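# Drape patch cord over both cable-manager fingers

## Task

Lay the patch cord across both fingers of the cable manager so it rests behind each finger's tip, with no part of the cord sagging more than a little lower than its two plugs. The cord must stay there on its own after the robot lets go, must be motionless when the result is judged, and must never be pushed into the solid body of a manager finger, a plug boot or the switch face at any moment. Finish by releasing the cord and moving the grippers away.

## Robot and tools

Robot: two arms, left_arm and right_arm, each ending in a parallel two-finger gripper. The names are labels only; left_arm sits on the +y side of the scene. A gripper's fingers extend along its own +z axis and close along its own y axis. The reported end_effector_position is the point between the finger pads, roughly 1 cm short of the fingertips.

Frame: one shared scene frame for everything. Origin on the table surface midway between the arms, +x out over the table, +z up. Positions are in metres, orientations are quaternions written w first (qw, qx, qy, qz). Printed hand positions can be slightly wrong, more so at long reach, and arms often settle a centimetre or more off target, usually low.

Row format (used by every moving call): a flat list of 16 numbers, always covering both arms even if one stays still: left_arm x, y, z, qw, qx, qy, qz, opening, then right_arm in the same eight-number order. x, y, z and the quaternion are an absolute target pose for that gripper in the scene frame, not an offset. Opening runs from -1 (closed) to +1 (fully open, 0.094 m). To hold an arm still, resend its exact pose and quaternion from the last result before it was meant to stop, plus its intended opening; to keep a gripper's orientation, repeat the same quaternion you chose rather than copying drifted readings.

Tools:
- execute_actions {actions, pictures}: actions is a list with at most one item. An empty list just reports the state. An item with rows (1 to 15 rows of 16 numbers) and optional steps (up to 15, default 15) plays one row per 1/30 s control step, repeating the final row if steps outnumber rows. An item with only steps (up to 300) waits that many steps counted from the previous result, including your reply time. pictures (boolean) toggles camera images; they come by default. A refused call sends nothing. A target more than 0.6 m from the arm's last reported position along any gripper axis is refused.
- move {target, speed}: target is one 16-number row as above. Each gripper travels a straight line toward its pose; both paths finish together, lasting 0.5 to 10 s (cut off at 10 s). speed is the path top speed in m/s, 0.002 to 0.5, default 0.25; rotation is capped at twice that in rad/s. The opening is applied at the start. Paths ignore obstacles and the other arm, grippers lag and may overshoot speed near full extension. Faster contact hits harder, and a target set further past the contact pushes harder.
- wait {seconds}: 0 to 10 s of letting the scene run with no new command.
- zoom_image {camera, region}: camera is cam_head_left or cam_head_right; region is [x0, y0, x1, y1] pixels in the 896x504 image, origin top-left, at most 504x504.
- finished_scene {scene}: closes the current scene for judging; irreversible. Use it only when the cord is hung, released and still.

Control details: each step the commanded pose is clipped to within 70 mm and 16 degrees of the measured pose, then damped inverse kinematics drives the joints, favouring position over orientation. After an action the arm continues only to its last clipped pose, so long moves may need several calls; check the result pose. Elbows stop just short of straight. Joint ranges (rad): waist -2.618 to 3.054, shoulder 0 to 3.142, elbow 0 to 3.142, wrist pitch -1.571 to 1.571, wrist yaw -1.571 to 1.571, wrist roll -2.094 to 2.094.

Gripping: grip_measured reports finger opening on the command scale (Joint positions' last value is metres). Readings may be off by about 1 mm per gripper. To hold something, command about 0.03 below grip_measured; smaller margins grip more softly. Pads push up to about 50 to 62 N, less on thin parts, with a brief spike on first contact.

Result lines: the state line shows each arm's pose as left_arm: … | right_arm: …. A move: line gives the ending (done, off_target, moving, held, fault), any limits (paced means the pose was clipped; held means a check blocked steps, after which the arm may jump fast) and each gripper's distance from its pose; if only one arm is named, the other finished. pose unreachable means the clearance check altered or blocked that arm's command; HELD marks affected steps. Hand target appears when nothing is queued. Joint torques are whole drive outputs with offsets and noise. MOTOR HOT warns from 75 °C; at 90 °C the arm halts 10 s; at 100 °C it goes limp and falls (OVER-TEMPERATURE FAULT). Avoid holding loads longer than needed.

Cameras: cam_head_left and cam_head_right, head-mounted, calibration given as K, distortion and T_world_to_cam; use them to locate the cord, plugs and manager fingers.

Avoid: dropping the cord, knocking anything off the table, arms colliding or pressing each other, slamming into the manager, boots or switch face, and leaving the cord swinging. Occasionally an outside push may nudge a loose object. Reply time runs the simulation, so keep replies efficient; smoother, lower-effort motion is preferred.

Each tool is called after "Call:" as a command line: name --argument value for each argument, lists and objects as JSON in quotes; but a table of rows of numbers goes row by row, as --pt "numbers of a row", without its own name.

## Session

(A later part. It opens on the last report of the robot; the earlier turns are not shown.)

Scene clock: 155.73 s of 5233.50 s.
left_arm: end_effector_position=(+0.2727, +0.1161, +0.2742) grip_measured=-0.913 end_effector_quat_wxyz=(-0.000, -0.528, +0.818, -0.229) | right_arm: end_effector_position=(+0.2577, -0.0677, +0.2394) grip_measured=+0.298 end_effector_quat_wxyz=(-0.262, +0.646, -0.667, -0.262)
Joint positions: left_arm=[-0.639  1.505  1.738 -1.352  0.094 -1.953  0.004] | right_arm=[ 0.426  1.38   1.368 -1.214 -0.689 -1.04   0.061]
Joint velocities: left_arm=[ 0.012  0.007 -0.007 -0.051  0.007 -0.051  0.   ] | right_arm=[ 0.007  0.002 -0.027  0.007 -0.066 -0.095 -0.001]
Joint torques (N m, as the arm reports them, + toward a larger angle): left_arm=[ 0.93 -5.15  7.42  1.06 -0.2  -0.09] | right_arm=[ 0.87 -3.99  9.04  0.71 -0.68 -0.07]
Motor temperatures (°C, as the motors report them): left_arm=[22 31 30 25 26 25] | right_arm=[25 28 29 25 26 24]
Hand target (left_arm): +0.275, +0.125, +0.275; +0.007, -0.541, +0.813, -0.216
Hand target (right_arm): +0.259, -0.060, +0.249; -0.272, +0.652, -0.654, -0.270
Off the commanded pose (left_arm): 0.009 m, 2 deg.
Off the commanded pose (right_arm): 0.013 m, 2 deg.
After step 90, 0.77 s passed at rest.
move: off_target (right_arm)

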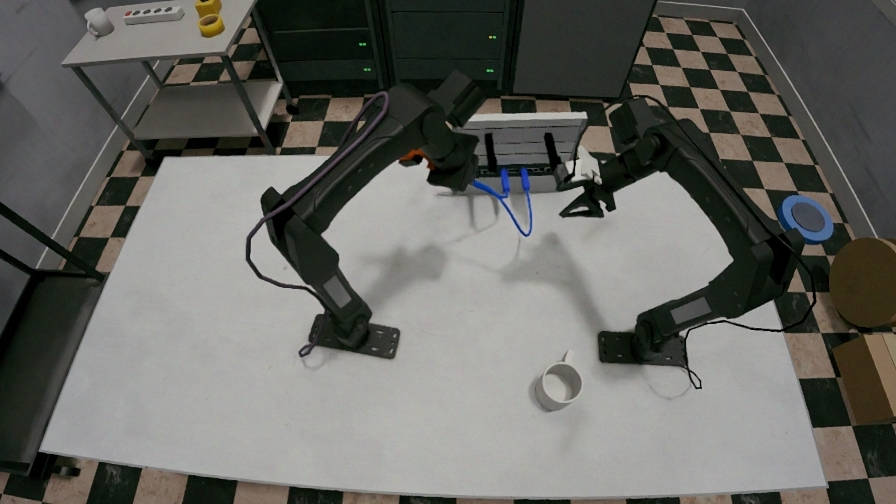

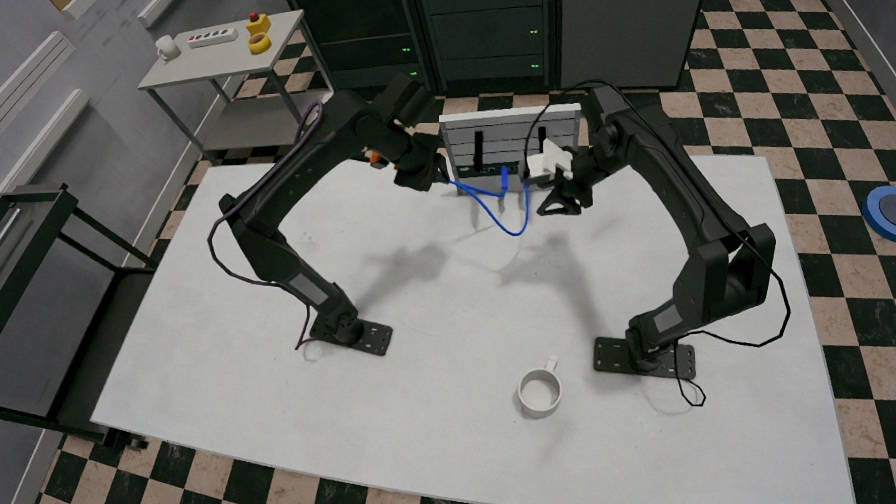

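Call:
move --target '[0.275,0.125,0.275,0.007,-0.541,0.813,-0.216,-1, 0.22,-0.13,0.24,0,0,0.924,0.383,0.3]' --speed 0.3

Call:
move --target '[0.275,0.125,0.275,0.007,-0.541,0.813,-0.216,-1, 0.255,-0.03,0.235,-0.246,0.594,0.708,0.293,0.3]' --speed 0.2

Call:
zoom_image --camera "cam_head_left" --region '[400, 80, 660, 280]'

Call:
zoom_image --camera "cam_head_right" --region '[400, 80, 660, 280]'

Scene clock: 160.67 s of 5233.50 s.
left_arm: end_effector_position=(+0.2726, +0.1161, +0.2741) grip_measured=-0.913 end_effector_quat_wxyz=(-0.000, -0.528, +0.818, -0.228) | right_arm: end_effector_position=(+0.2256, -0.1292, +0.2361) grip_measured=+0.298 end_effector_quat_wxyz=(-0.003, -0.006, +0.928, +0.373)
Joint positions: left_arm=[-0.639  1.505  1.738 -1.352  0.094 -1.953  0.004] | right_arm=[ 0.181  1.277  1.29  -1.474 -0.758  0.161  0.061]
Joint velocities: left_arm=[-0.012 -0.017  0.007 -0.007 -0.022 -0.022  0.001] | right_arm=[-0.027 -0.017 -0.002 -0.037 -0.066 -0.051 -0.   ]
Joint torques (N m, as the arm reports them, + toward a larger angle): left_arm=[ 1.   -5.14  7.44  1.06 -0.19 -0.1 ] | right_arm=[-0.99 -5.7   4.79  0.24 -0.69  0.04]
Motor temperatures (°C, as the motors report them): left_arm=[22 31 30 25 26 25] | right_arm=[25 28 29 25 26 24]
Hand target (left_arm): +0.275, +0.125, +0.275; +0.007, -0.541, +0.813, -0.216
Hand target (right_arm): +0.219, -0.129, +0.240; -0.002, -0.001, +0.924, +0.383
Off the commanded pose (left_arm): 0.009 m, 2 deg.
Off the commanded pose (right_arm): 0.007 m, 1 deg.
move: done

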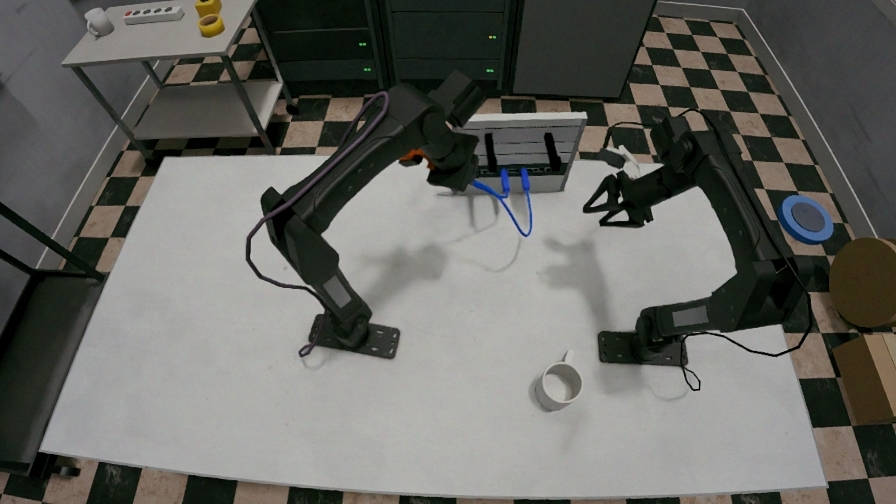

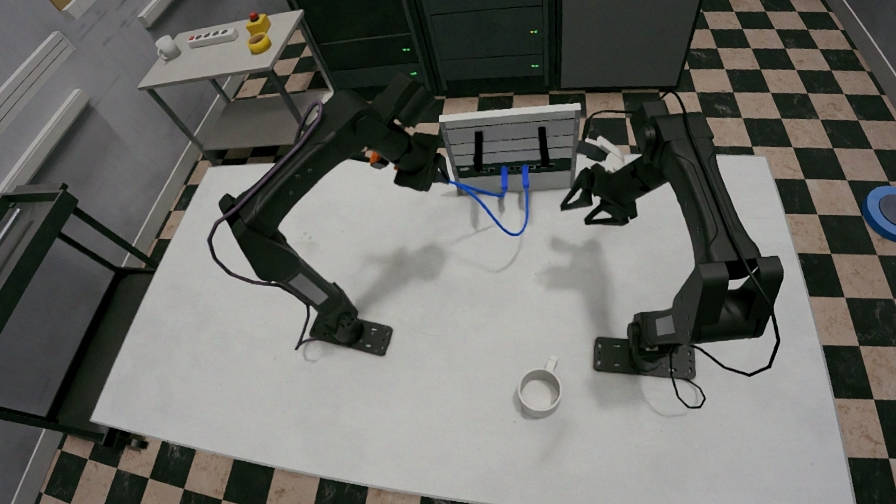

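Scene clock: 164.73 s of 5233.50 s.
left_arm: end_effector_position=(+0.2726, +0.1160, +0.2742) grip_measured=-0.913 end_effector_quat_wxyz=(-0.001, -0.528, +0.818, -0.229) | right_arm: end_effector_position=(+0.2516, -0.0363, +0.2272) grip_measured=+0.298 end_effector_quat_wxyz=(-0.249, +0.601, +0.705, +0.284)
Joint positions: left_arm=[-0.639  1.505  1.738 -1.352  0.095 -1.953  0.004] | right_arm=[ 0.539  1.387  1.308 -1.072 -0.672  2.048  0.061]
Joint velocities: left_arm=[0.002 0.002 0.007 0.022 0.037 0.037 0.   ] | right_arm=[-0.007  0.002 -0.012  0.051 -0.007 -0.066 -0.   ]
Joint torques (N m, as the arm reports them, + toward a larger angle): left_arm=[ 0.97 -5.17  7.49  1.07 -0.21 -0.07] | right_arm=[ 0.87 -4.21  9.14  0.89 -0.34  0.05]
Motor temperatures (°C, as the motors report them): left_arm=[22 31 30 25 26 25] | right_arm=[25 28 30 25 26 24]
Hand target (left_arm): +0.275, +0.125, +0.275; +0.007, -0.541, +0.813, -0.216
Hand target (right_arm): +0.257, -0.031, +0.235; -0.245, +0.595, +0.707, +0.294
Off the commanded pose (left_arm): 0.009 m, 2 deg.
Off the commanded pose (right_arm): 0.011 m, 1 deg.
move: off_target (right_arm)

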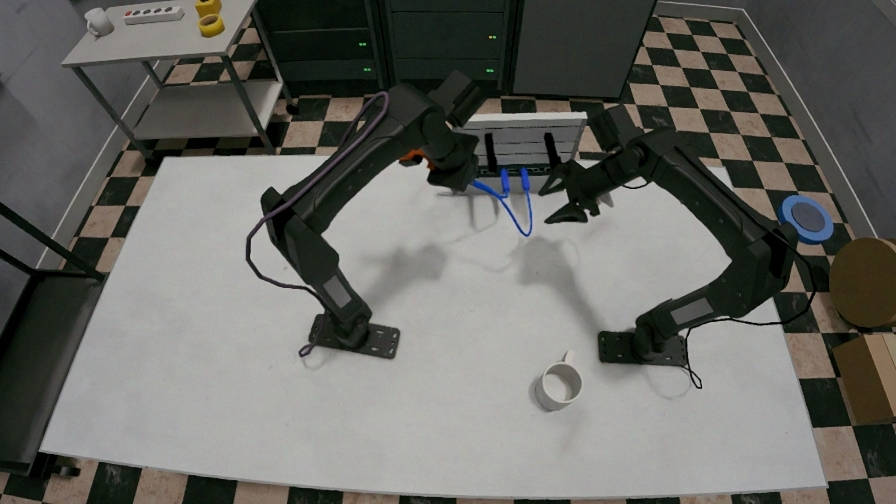

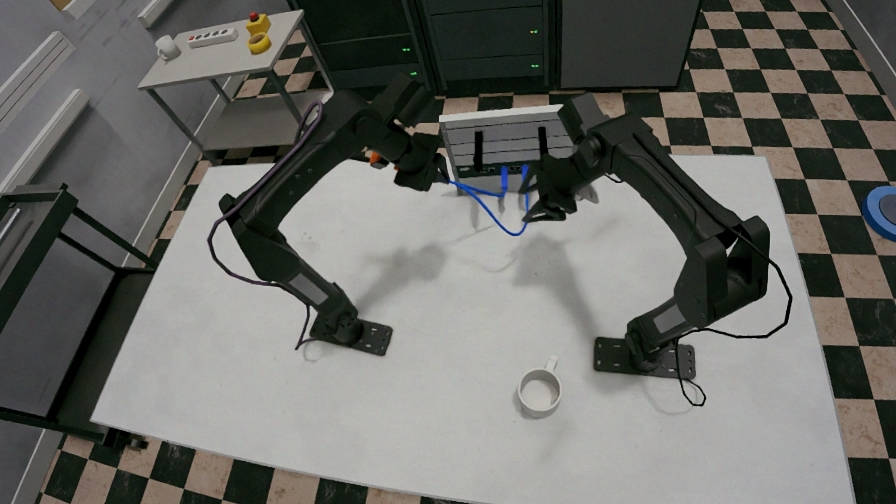

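Region (400, 80, 660, 280) of cam_head_left's 896x504 image, scaled by 1.938, with more detail than that image has; it fills the top 388 rows of this view, and the rest is white.

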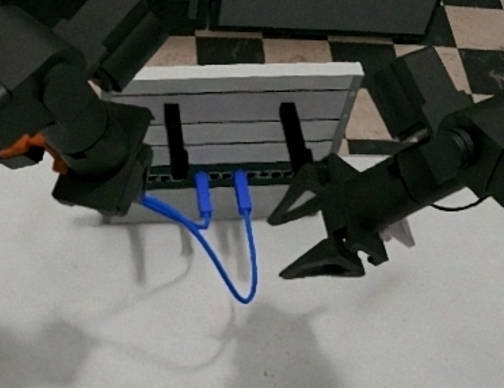

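Region (400, 80, 660, 280) of cam_head_right's 896x504 image, scaled by 1.938, with more detail than that image has; it fills the top 388 rows of this view, and the rest is white.

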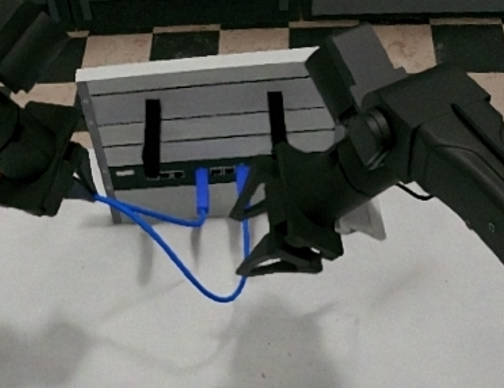

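Call:
move --target '[0.275,0.125,0.275,0.007,-0.541,0.813,-0.216,-1, 0.255,0.03,0.185,-0.246,0.594,0.708,0.293,0.2]' --speed 0.08

Call:
zoom_image --camera "cam_head_left" --region '[400, 80, 660, 280]'

Call:
zoom_image --camera "cam_head_right" --region '[400, 80, 660, 280]'

Scene clock: 167.57 s of 5233.50 s.
left_arm: end_effector_position=(+0.2726, +0.1160, +0.2742) grip_measured=-0.913 end_effector_quat_wxyz=(-0.001, -0.528, +0.818, -0.229) | right_arm: end_effector_position=(+0.2568, +0.0267, +0.1882) grip_measured=+0.202 end_effector_quat_wxyz=(-0.259, +0.553, +0.741, +0.279)
Joint positions: left_arm=[-0.639  1.505  1.738 -1.352  0.095 -1.953  0.004] | right_arm=[ 0.7    1.547  1.286 -0.838 -0.647  2.092  0.056]
Joint velocities: left_arm=[ 0.002 -0.007 -0.012  0.037 -0.022 -0.022  0.   ] | right_arm=[-0.017  0.022  0.002 -0.051  0.022  0.022  0.001]
Joint torques (N m, as the arm reports them, + toward a larger angle): left_arm=[ 1.02 -5.17  7.41  1.05 -0.2  -0.09] | right_arm=[ 0.73 -6.08  6.42  0.96 -0.32  0.05]
Motor temperatures (°C, as the motors report them): left_arm=[22 31 30 25 26 25] | right_arm=[25 28 30 26 26 24]
Hand target (left_arm): +0.275, +0.125, +0.275; +0.007, -0.541, +0.813, -0.216
Hand target (right_arm): +0.256, +0.029, +0.185; -0.258, +0.552, +0.743, +0.277
Off the commanded pose (left_arm): 0.009 m, 2 deg.
Off the commanded pose (right_arm): 0.005 m, 6 deg.
joint sent to its limit (right arm) — the command would take joint 6 (wrist roll) past its upper limit, so that joint was sent only as far as its limit.
move: off_target (right_arm)

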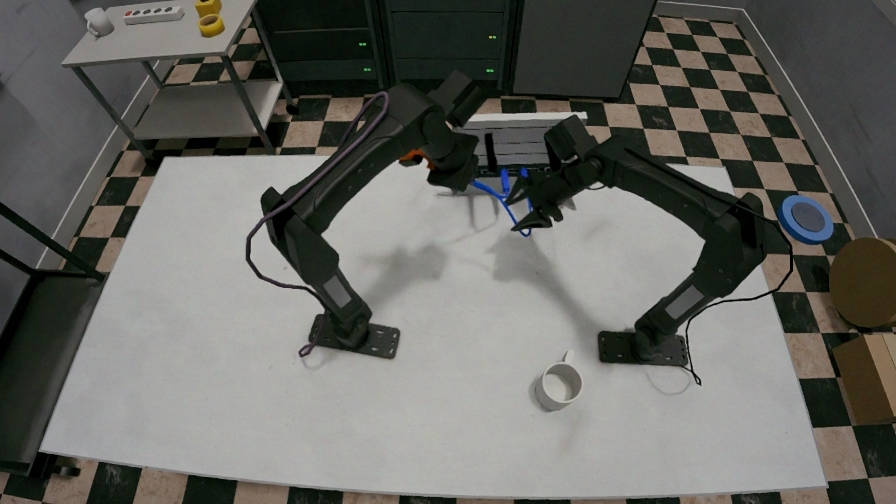

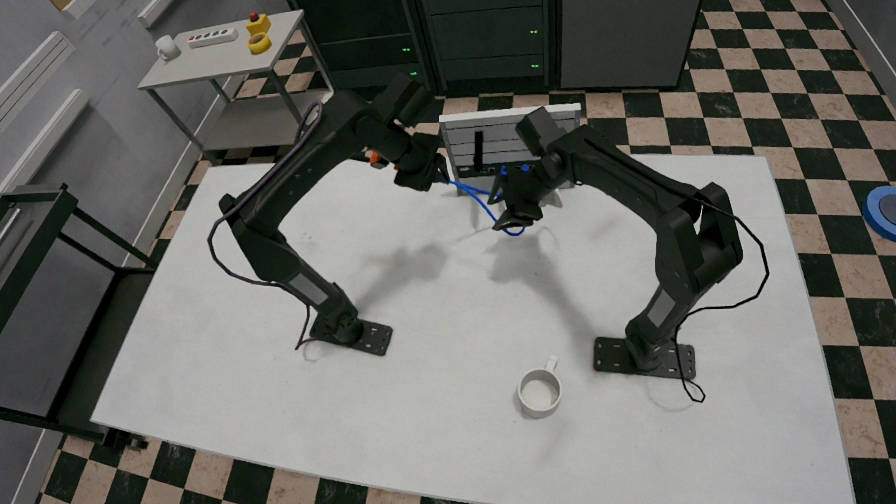

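Region (400, 80, 660, 280) of cam_head_left's 896x504 image, scaled by 1.938, with more detail than that image has; it fills the top 388 rows of this view, and the rest is white.

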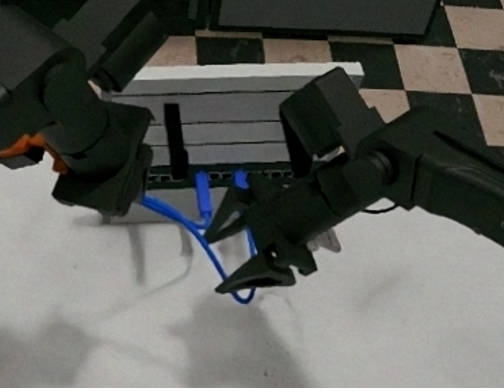

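Region (400, 80, 660, 280) of cam_head_right's 896x504 image, scaled by 1.938, with more detail than that image has; it fills the top 388 rows of this view, and the rest is white.

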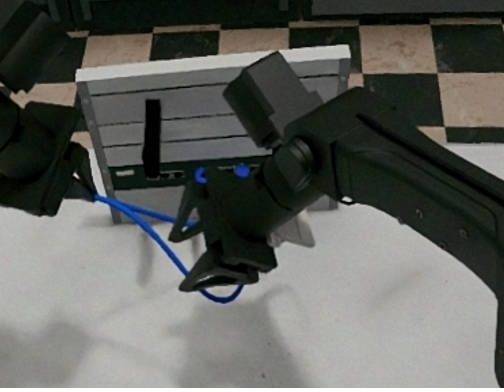

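Call:
move --target '[0.275,0.125,0.275,0.007,-0.541,0.813,-0.216,-1, 0.255,0.043,0.168,-0.258,0.552,0.743,0.277,0.1]' --speed 0.05

Call:
move --target '[0.275,0.125,0.275,0.007,-0.541,0.813,-0.216,-1, 0.255,0.043,0.168,-0.258,0.552,0.743,0.277,-1]'

Call:
zoom_image --camera "cam_head_left" --region '[400, 80, 660, 280]'

Scene clock: 169.33 s of 5233.50 s.
left_arm: end_effector_position=(+0.2726, +0.1160, +0.2742) grip_measured=-0.913 end_effector_quat_wxyz=(-0.001, -0.528, +0.818, -0.229) | right_arm: end_effector_position=(+0.2574, +0.0406, +0.1742) grip_measured=+0.102 end_effector_quat_wxyz=(-0.260, +0.541, +0.750, +0.278)
Joint positions: left_arm=[-0.639  1.505  1.738 -1.352  0.095 -1.953  0.004] | right_arm=[ 0.731  1.59   1.273 -0.775 -0.643  2.092  0.052]
Joint velocities: left_arm=[-0.002 -0.002  0.007  0.022  0.081 -0.081  0.   ] | right_arm=[ 0.007 -0.017 -0.017  0.007  0.051 -0.051  0.   ]
Joint torques (N m, as the arm reports them, + toward a larger angle): left_arm=[ 0.9  -5.2   7.46  1.08 -0.2  -0.08] | right_arm=[ 0.79 -6.29  5.83  0.98 -0.31  0.04]
Motor temperatures (°C, as the motors report them): left_arm=[22 31 30 25 26 25] | right_arm=[25 28 30 26 26 24]
Hand target (left_arm): +0.275, +0.125, +0.275; +0.007, -0.541, +0.813, -0.216
Hand target (right_arm): +0.255, +0.043, +0.168; -0.261, +0.541, +0.752, +0.273
Off the commanded pose (left_arm): 0.009 m, 2 deg.
Off the commanded pose (right_arm): 0.007 m, 1 deg.
joint sent to its limit (right arm) — the command would take joint 6 (wrist roll) past its upper limit, so that joint was sent only as far as its limit.
move: done

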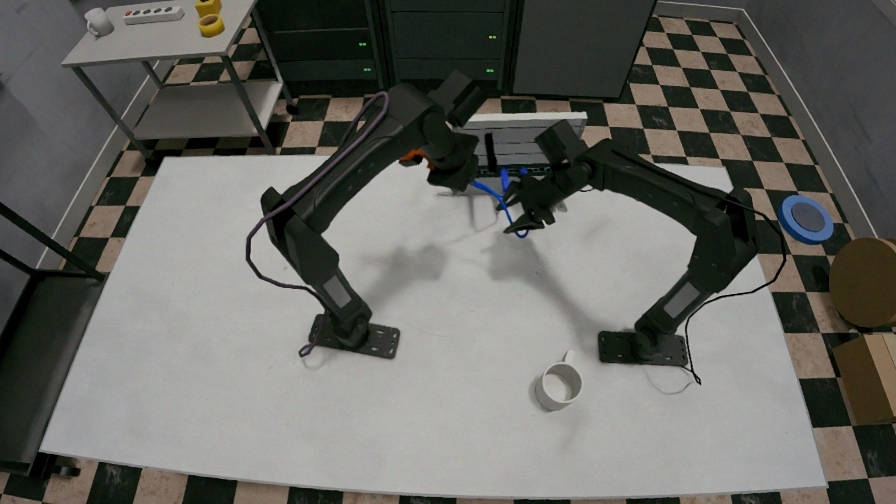

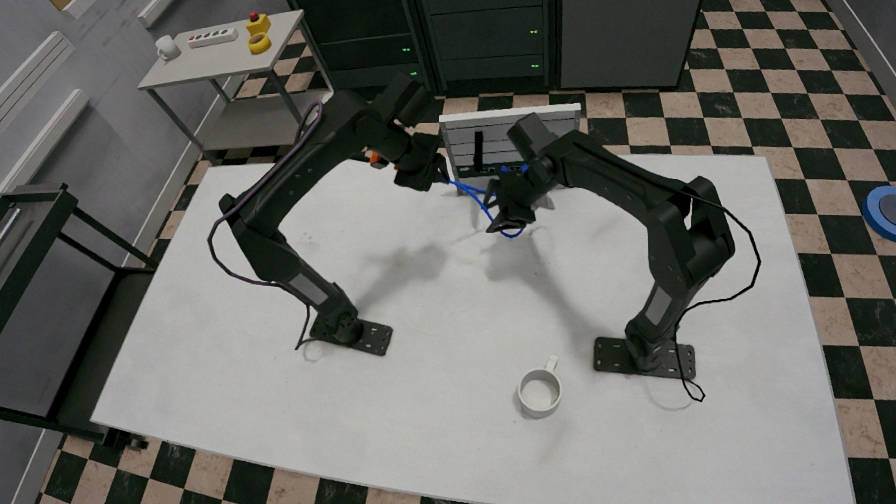

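Scene clock: 170.03 s of 5233.50 s.
left_arm: end_effector_position=(+0.2727, +0.1159, +0.2743) grip_measured=-0.913 end_effector_quat_wxyz=(-0.000, -0.528, +0.818, -0.229) | right_arm: end_effector_position=(+0.2577, +0.0409, +0.1745) grip_measured=-0.934 end_effector_quat_wxyz=(-0.260, +0.541, +0.750, +0.279)
Joint positions: left_arm=[-0.639  1.505  1.738 -1.351  0.095 -1.953  0.004] | right_arm=[ 0.731  1.59   1.273 -0.772 -0.643  2.093  0.003]
Joint velocities: left_arm=[ 0.027 -0.017 -0.012  0.051 -0.007 -0.037  0.   ] | right_arm=[ 0.002 -0.002  0.032  0.037  0.007 -0.066  0.001]
Joint torques (N m, as the arm reports them, + toward a larger angle): left_arm=[ 0.99 -5.15  7.49  1.06 -0.2  -0.1 ] | right_arm=[ 0.81 -6.38  5.89  1.   -0.28  0.04]
Motor temperatures (°C, as the motors report them): left_arm=[22 31 30 25 26 25] | right_arm=[25 28 30 26 26 24]
Hand target (left_arm): +0.275, +0.125, +0.275; +0.007, -0.541, +0.813, -0.216
Hand target (right_arm): +0.255, +0.043, +0.168; -0.261, +0.541, +0.752, +0.273
Off the commanded pose (left_arm): 0.009 m, 2 deg.
Off the commanded pose (right_arm): 0.007 m, 1 deg.
joint sent to its limit (right arm) — the command would take joint 6 (wrist roll) past its upper limit, so that joint was sent only as far as its limit.
move: done

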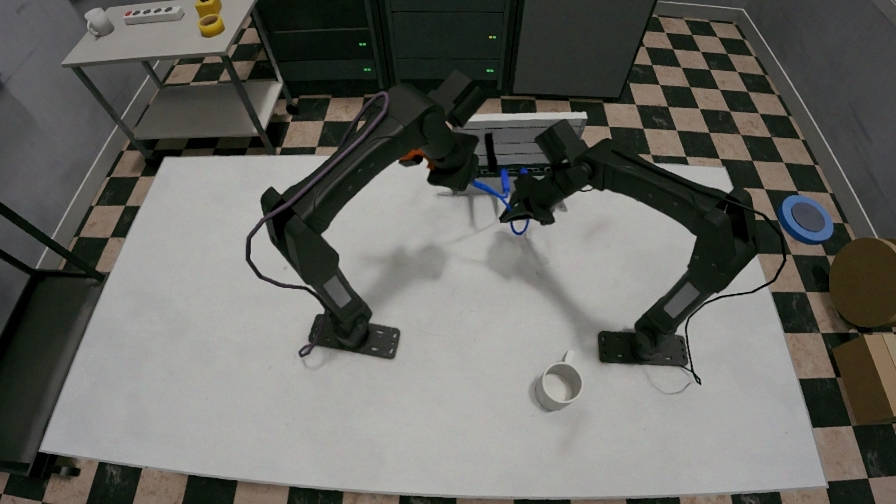

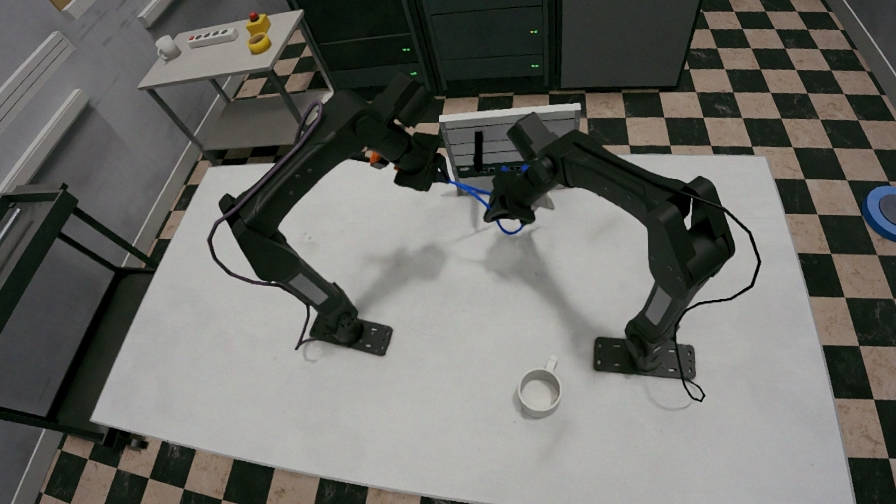

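Region (400, 80, 660, 280) of cam_head_left's 896x504 image, scaled by 1.938, with more detail than that image has; it fills the top 388 rows of this view, and the rest is white.

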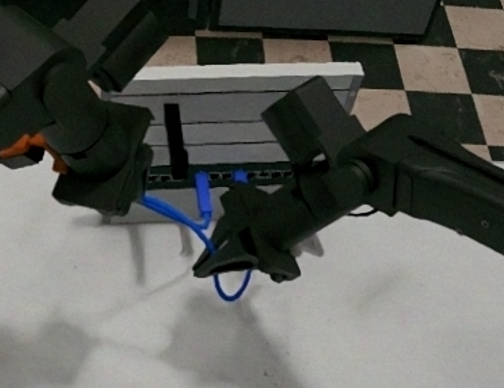

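Call:
execute_actions --actions '[]'

Scene clock: 174.90 s of 5233.50 s.
left_arm: end_effector_position=(+0.2727, +0.1160, +0.2742) grip_measured=-0.913 end_effector_quat_wxyz=(-0.001, -0.528, +0.818, -0.229) | right_arm: end_effector_position=(+0.2578, +0.0409, +0.1745) grip_measured=-0.934 end_effector_quat_wxyz=(-0.260, +0.541, +0.750, +0.279)
Joint positions: left_arm=[-0.639  1.505  1.738 -1.351  0.095 -1.953  0.004] | right_arm=[ 0.731  1.59   1.273 -0.772 -0.643  2.093  0.003]
Joint velocities: left_arm=[-0.002  0.002  0.012 -0.007 -0.022  0.037  0.001] | right_arm=[ 0.002 -0.007  0.002 -0.037  0.022 -0.095 -0.001]
Joint torques (N m, as the arm reports them, + toward a larger angle): left_arm=[ 0.97 -5.12  7.41  1.05 -0.19 -0.08] | right_arm=[ 0.75 -6.33  5.81  0.97 -0.3   0.04]
Motor temperatures (°C, as the motors report them): left_arm=[22 30 31 25 26 25] | right_arm=[25 29 29 26 26 24]
Hand target (left_arm): +0.275, +0.125, +0.275; +0.007, -0.541, +0.813, -0.216
Hand target (right_arm): +0.255, +0.043, +0.168; -0.261, +0.541, +0.752, +0.273
Off the commanded pose (left_arm): 0.009 m, 2 deg.
Off the commanded pose (right_arm): 0.007 m, 1 deg.
Steps of this call (steps 1 to 90: nothing new was sent; then 1.87 s passed at rest). Readings (end_effector_position):
1: left_arm (+0.2727, +0.1160, +0.2742) | right_arm (+0.2577, +0.0409, +0.1745)
2: left_arm (+0.2727, +0.1160, +0.2742) | right_arm (+0.2577, +0.0409, +0.1745)
4: left_arm (+0.2727, +0.1160, +0.2742) | right_arm (+0.2577, +0.0409, +0.1745)
8: left_arm (+0.2727, +0.1160, +0.2742) | right_arm (+0.2577, +0.0409, +0.1745)
90: the state above

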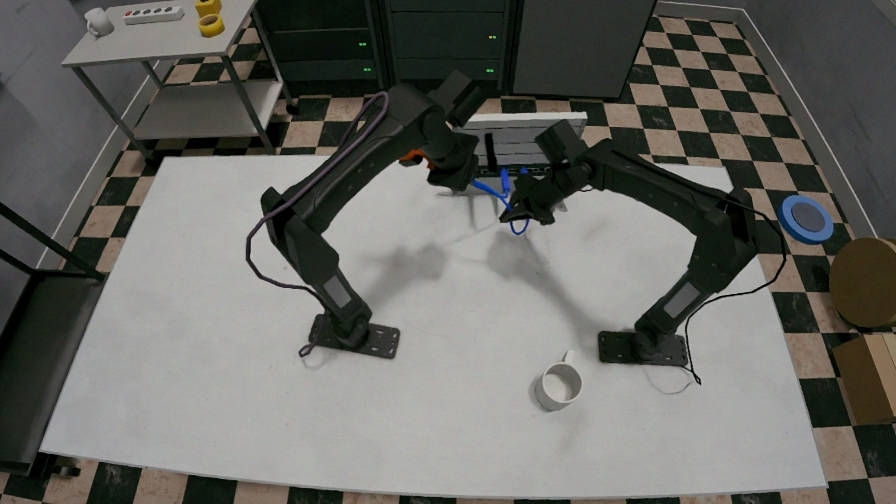

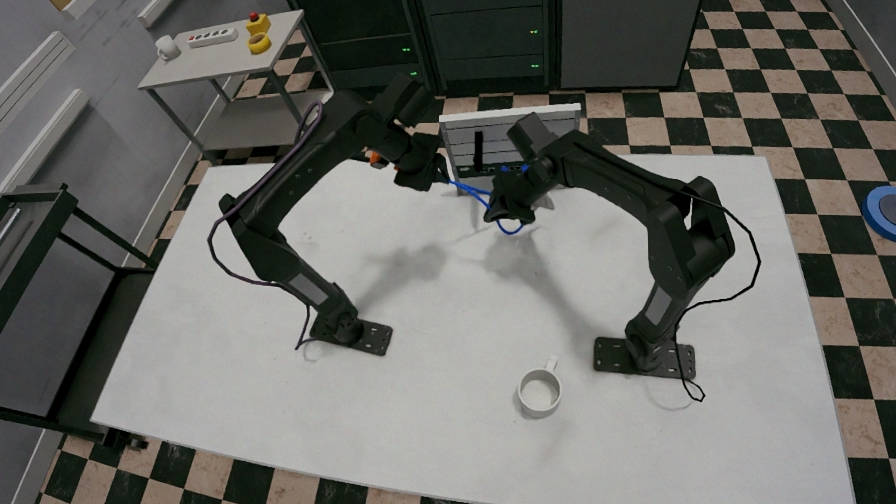

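Call:
move --target '[0.275,0.125,0.275,0.007,-0.541,0.813,-0.216,-1,0.27,0.0,0.275,-0.093,0.529,0.83,0.147,-1]' --speed 0.06

Scene clock: 180.03 s of 5233.50 s.
left_arm: end_effector_position=(+0.2735, +0.1143, +0.2751) grip_measured=-0.913 end_effector_quat_wxyz=(-0.001, -0.527, +0.817, -0.233) | right_arm: end_effector_position=(+0.2753, +0.0036, +0.2631) grip_measured=-0.934 end_effector_quat_wxyz=(-0.095, +0.536, +0.821, +0.170)
Joint positions: left_arm=[-0.639  1.505  1.738 -1.343  0.098 -1.954  0.004] | right_arm=[ 0.783  1.789  2.04  -1.533 -0.27   1.928  0.003]
Joint velocities: left_arm=[-0.002  0.007 -0.007  0.007  0.007 -0.066  0.001] | right_arm=[-0.007 -0.002 -0.012  0.037 -0.066  0.037  0.001]
Joint torques (N m, as the arm reports them, + toward a larger angle): left_arm=[ 0.99 -5.19  7.52  1.   -0.24 -0.07] | right_arm=[ 0.68 -8.61  8.51  0.37 -0.04 -0.06]
Motor temperatures (°C, as the motors report them): left_arm=[22 30 31 25 26 25] | right_arm=[25 29 30 26 26 24]
Hand target (left_arm): +0.275, +0.125, +0.275; +0.007, -0.541, +0.813, -0.216
Hand target (right_arm): +0.271, +0.000, +0.275; -0.087, +0.530, +0.825, +0.177
Off the commanded pose (left_arm): 0.011 m, 3 deg.
Off the commanded pose (right_arm): 0.013 m, 3 deg.
joint sent to its limit (right arm) — the command would take joint 4 (wrist pitch) past its lower limit, so that joint was sent only as far as its limit.
move: off_target (left_arm, right_arm)

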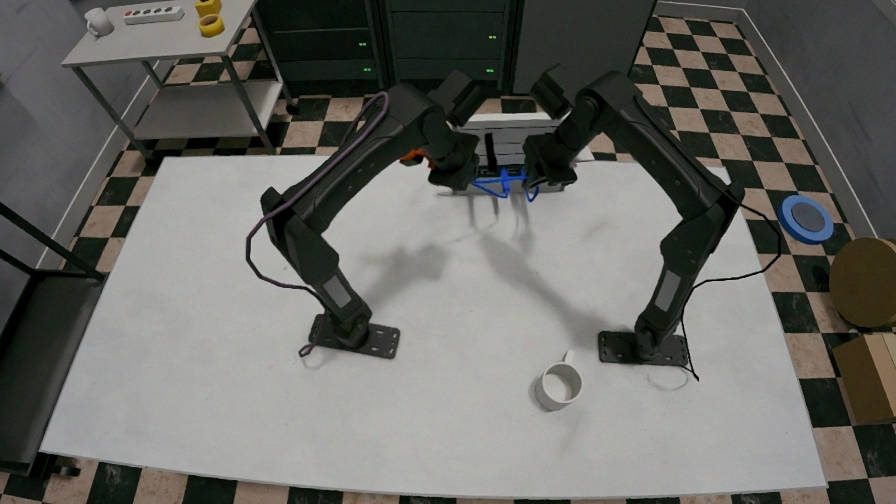

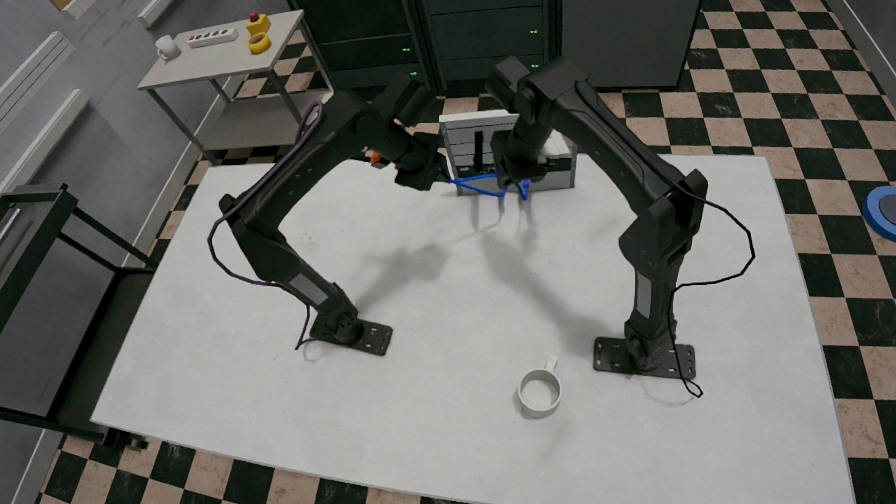

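Call:
zoom_image --camera "cam_head_left" --region '[400,90,620,230]'

Call:
zoom_image --camera "cam_head_right" --region '[390,90,610,230]'

Region (400, 90, 620, 230) of cam_head_left's 896x504 image, scaled by 2.291, with more detail than that image has; it fills the top 321 rows of this view, and the rest is white.

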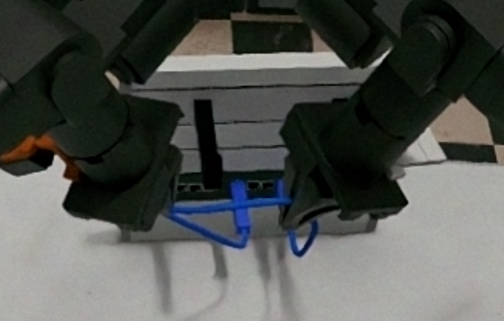

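Region (390, 90, 610, 230) of cam_head_right's 896x504 image, scaled by 2.291, with more detail than that image has; it fills the top 321 rows of this view, and the rest is white.

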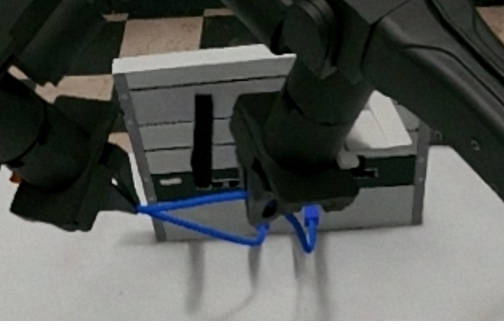

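Call:
move --target '[0.365,0.125,0.29,0.007,-0.541,0.813,-0.216,-1,0.36,0.0,0.292,-0.093,0.529,0.83,0.147,-1]' --speed 0.05

Call:
zoom_image --camera "cam_head_left" --region '[400,70,620,210]'

Call:
zoom_image --camera "cam_head_right" --region '[390,70,610,210]'

Scene clock: 184.47 s of 5233.50 s.
left_arm: end_effector_position=(+0.3605, +0.1112, +0.2952) grip_measured=-0.913 end_effector_quat_wxyz=(-0.005, -0.532, +0.813, -0.238) | right_arm: end_effector_position=(+0.3575, +0.0028, +0.2833) grip_measured=-0.934 end_effector_quat_wxyz=(-0.068, +0.534, +0.809, +0.235)
Joint positions: left_arm=[-0.454  1.832  2.195 -1.488  0.186 -1.802  0.004] | right_arm=[ 0.64   1.987  2.359 -1.547 -0.303  1.817  0.003]
Joint velocities: left_arm=[ 0.002  0.002 -0.012 -0.007  0.037 -0.037 -0.   ] | right_arm=[ 0.002 -0.007  0.007 -0.007 -0.007  0.037  0.   ]
Joint torques (N m, as the arm reports them, + toward a larger angle): left_arm=[ 1.44 -7.13  7.01  1.02 -0.34  0.14] | right_arm=[-1.19 -8.83  8.31  0.67 -0.21 -0.11]
Motor temperatures (°C, as the motors report them): left_arm=[23 30 31 25 26 25] | right_arm=[25 31 31 26 26 24]
Hand target (left_arm): +0.365, +0.124, +0.291; +0.008, -0.541, +0.813, -0.217
Hand target (right_arm): +0.360, -0.001, +0.292; -0.064, +0.532, +0.808, +0.243
Off the commanded pose (left_arm): 0.015 m, 3 deg.
Off the commanded pose (right_arm): 0.009 m, 11 deg.
joint sent to its limit (right arm) — the command would take joint 4 (wrist pitch) past its lower limit, so that joint was sent only as far as its limit.
move: off_target (left_arm, right_arm)

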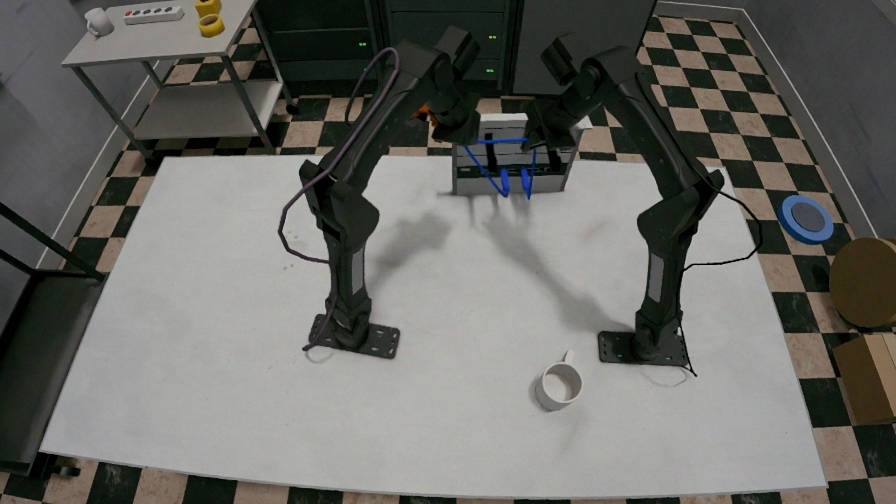

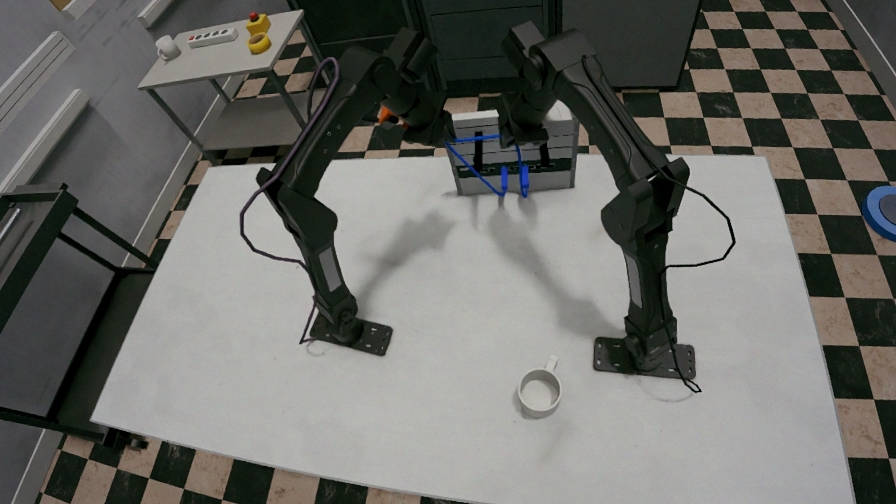

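Region (400, 70, 620, 210) of cam_head_left's 896x504 image, scaled by 2.291, with more detail than that image has; it fills the top 321 rows of this view, and the rest is white.

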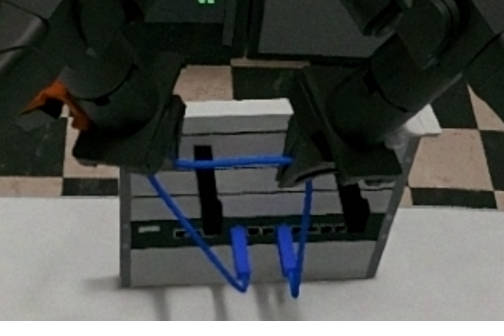

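Region (390, 70, 610, 210) of cam_head_right's 896x504 image, scaled by 2.291, with more detail than that image has; it fills the top 321 rows of this view, and the rest is white.

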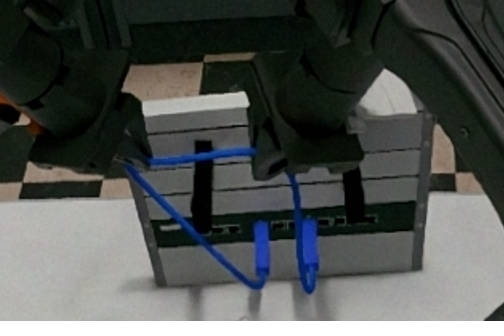

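Call:
zoom_image --camera "cam_head_right" --region '[440,120,540,200]'

Call:
zoom_image --camera "cam_head_left" --region '[450,120,550,200]'

Region (440, 120, 540, 200) of cam_head_right's 896x504 image, scaled by 5.040, with more detail than that image has; it fills the top 403 rows of this view, and the rest is white.

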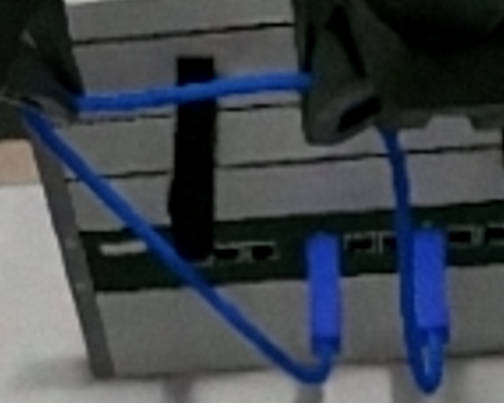

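Region (450, 120, 550, 200) of cam_head_left's 896x504 image, scaled by 5.040, with more detail than that image has; it fills the top 403 rows of this view, and the rest is white.

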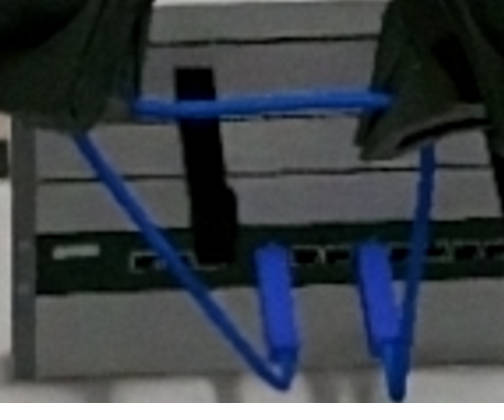

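Call:
move --target '[0.372,0.118,0.258,0.007,-0.541,0.813,-0.216,-1,0.362,0.0,0.285,-0.093,0.529,0.83,0.147,-1]' --speed 0.03

Call:
zoom_image --camera "cam_head_right" --region '[400,90,580,210]'

Call:
zoom_image --camera "cam_head_left" --region '[410,90,590,210]'

Scene clock: 192.40 s of 5233.50 s.
left_arm: end_effector_position=(+0.3713, +0.1005, +0.2643) grip_measured=-0.913 end_effector_quat_wxyz=(-0.012, -0.530, +0.813, -0.239) | right_arm: end_effector_position=(+0.3596, +0.0044, +0.2761) grip_measured=-0.934 end_effector_quat_wxyz=(-0.071, +0.534, +0.811, +0.227)
Joint positions: left_arm=[-0.454  1.822  2.038 -1.345  0.201 -1.801  0.004] | right_arm=[ 0.64   2.004  2.359 -1.548 -0.304  1.812  0.003]
Joint velocities: left_arm=[-0.002  0.007 -0.027 -0.007 -0.007 -0.037 -0.001] | right_arm=[-0.002 -0.012 -0.017 -0.066 -0.037 -0.051 -0.001]
Joint torques (N m, as the arm reports them, + toward a larger angle): left_arm=[ 1.07 -9.99  4.24  1.17 -0.49  0.1 ] | right_arm=[-1.16 -9.08  8.02  0.65 -0.19 -0.16]
Motor temperatures (°C, as the motors report them): left_arm=[23 32 31 26 26 25] | right_arm=[25 33 31 26 26 24]
Hand target (left_arm): +0.372, +0.118, +0.258; +0.006, -0.541, +0.813, -0.216
Hand target (right_arm): +0.362, -0.000, +0.284; -0.066, +0.532, +0.811, +0.235
Off the commanded pose (left_arm): 0.019 m, 4 deg.
Off the commanded pose (right_arm): 0.010 m, 10 deg.
joint sent to its limit (right arm) — the command would take joint 4 (wrist pitch) past its lower limit, so that joint was sent only as far as its limit.
After step 90, 1.57 s passed at rest.
move: off_target (left_arm, right_arm)

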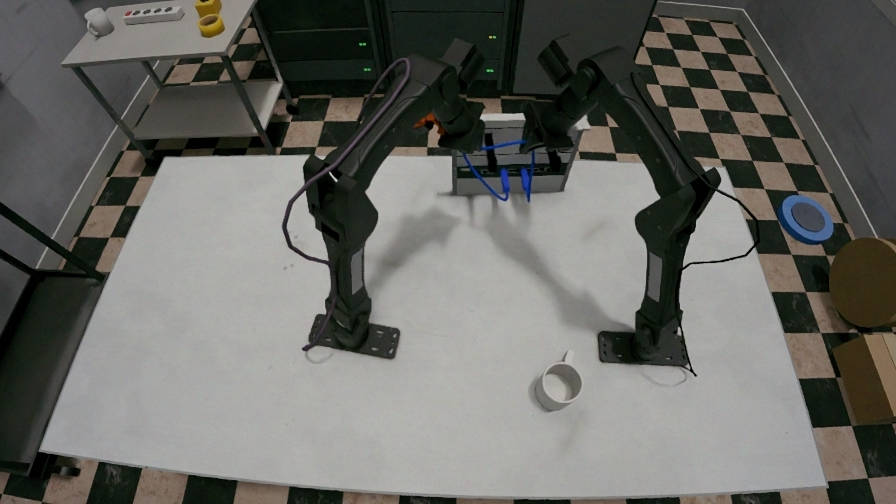

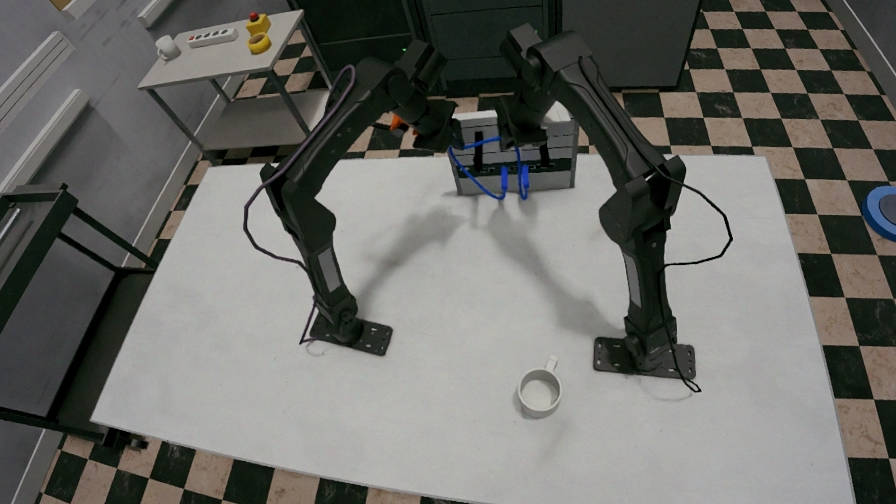

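Region (400, 90, 580, 210) of cam_head_right's 896x504 image, scaled by 2.800, with more detail than that image has.

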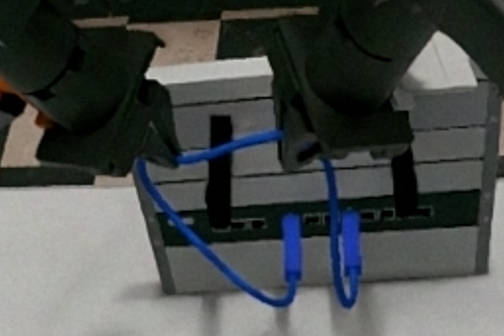

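Region (410, 90, 590, 210) of cam_head_left's 896x504 image, scaled by 2.800, with more detail than that image has.

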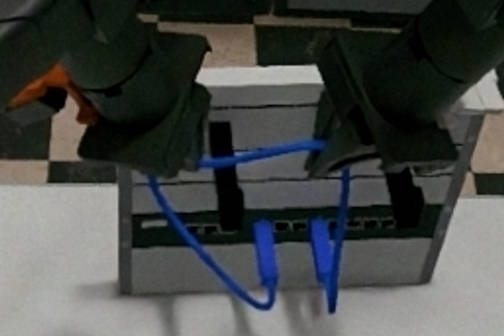

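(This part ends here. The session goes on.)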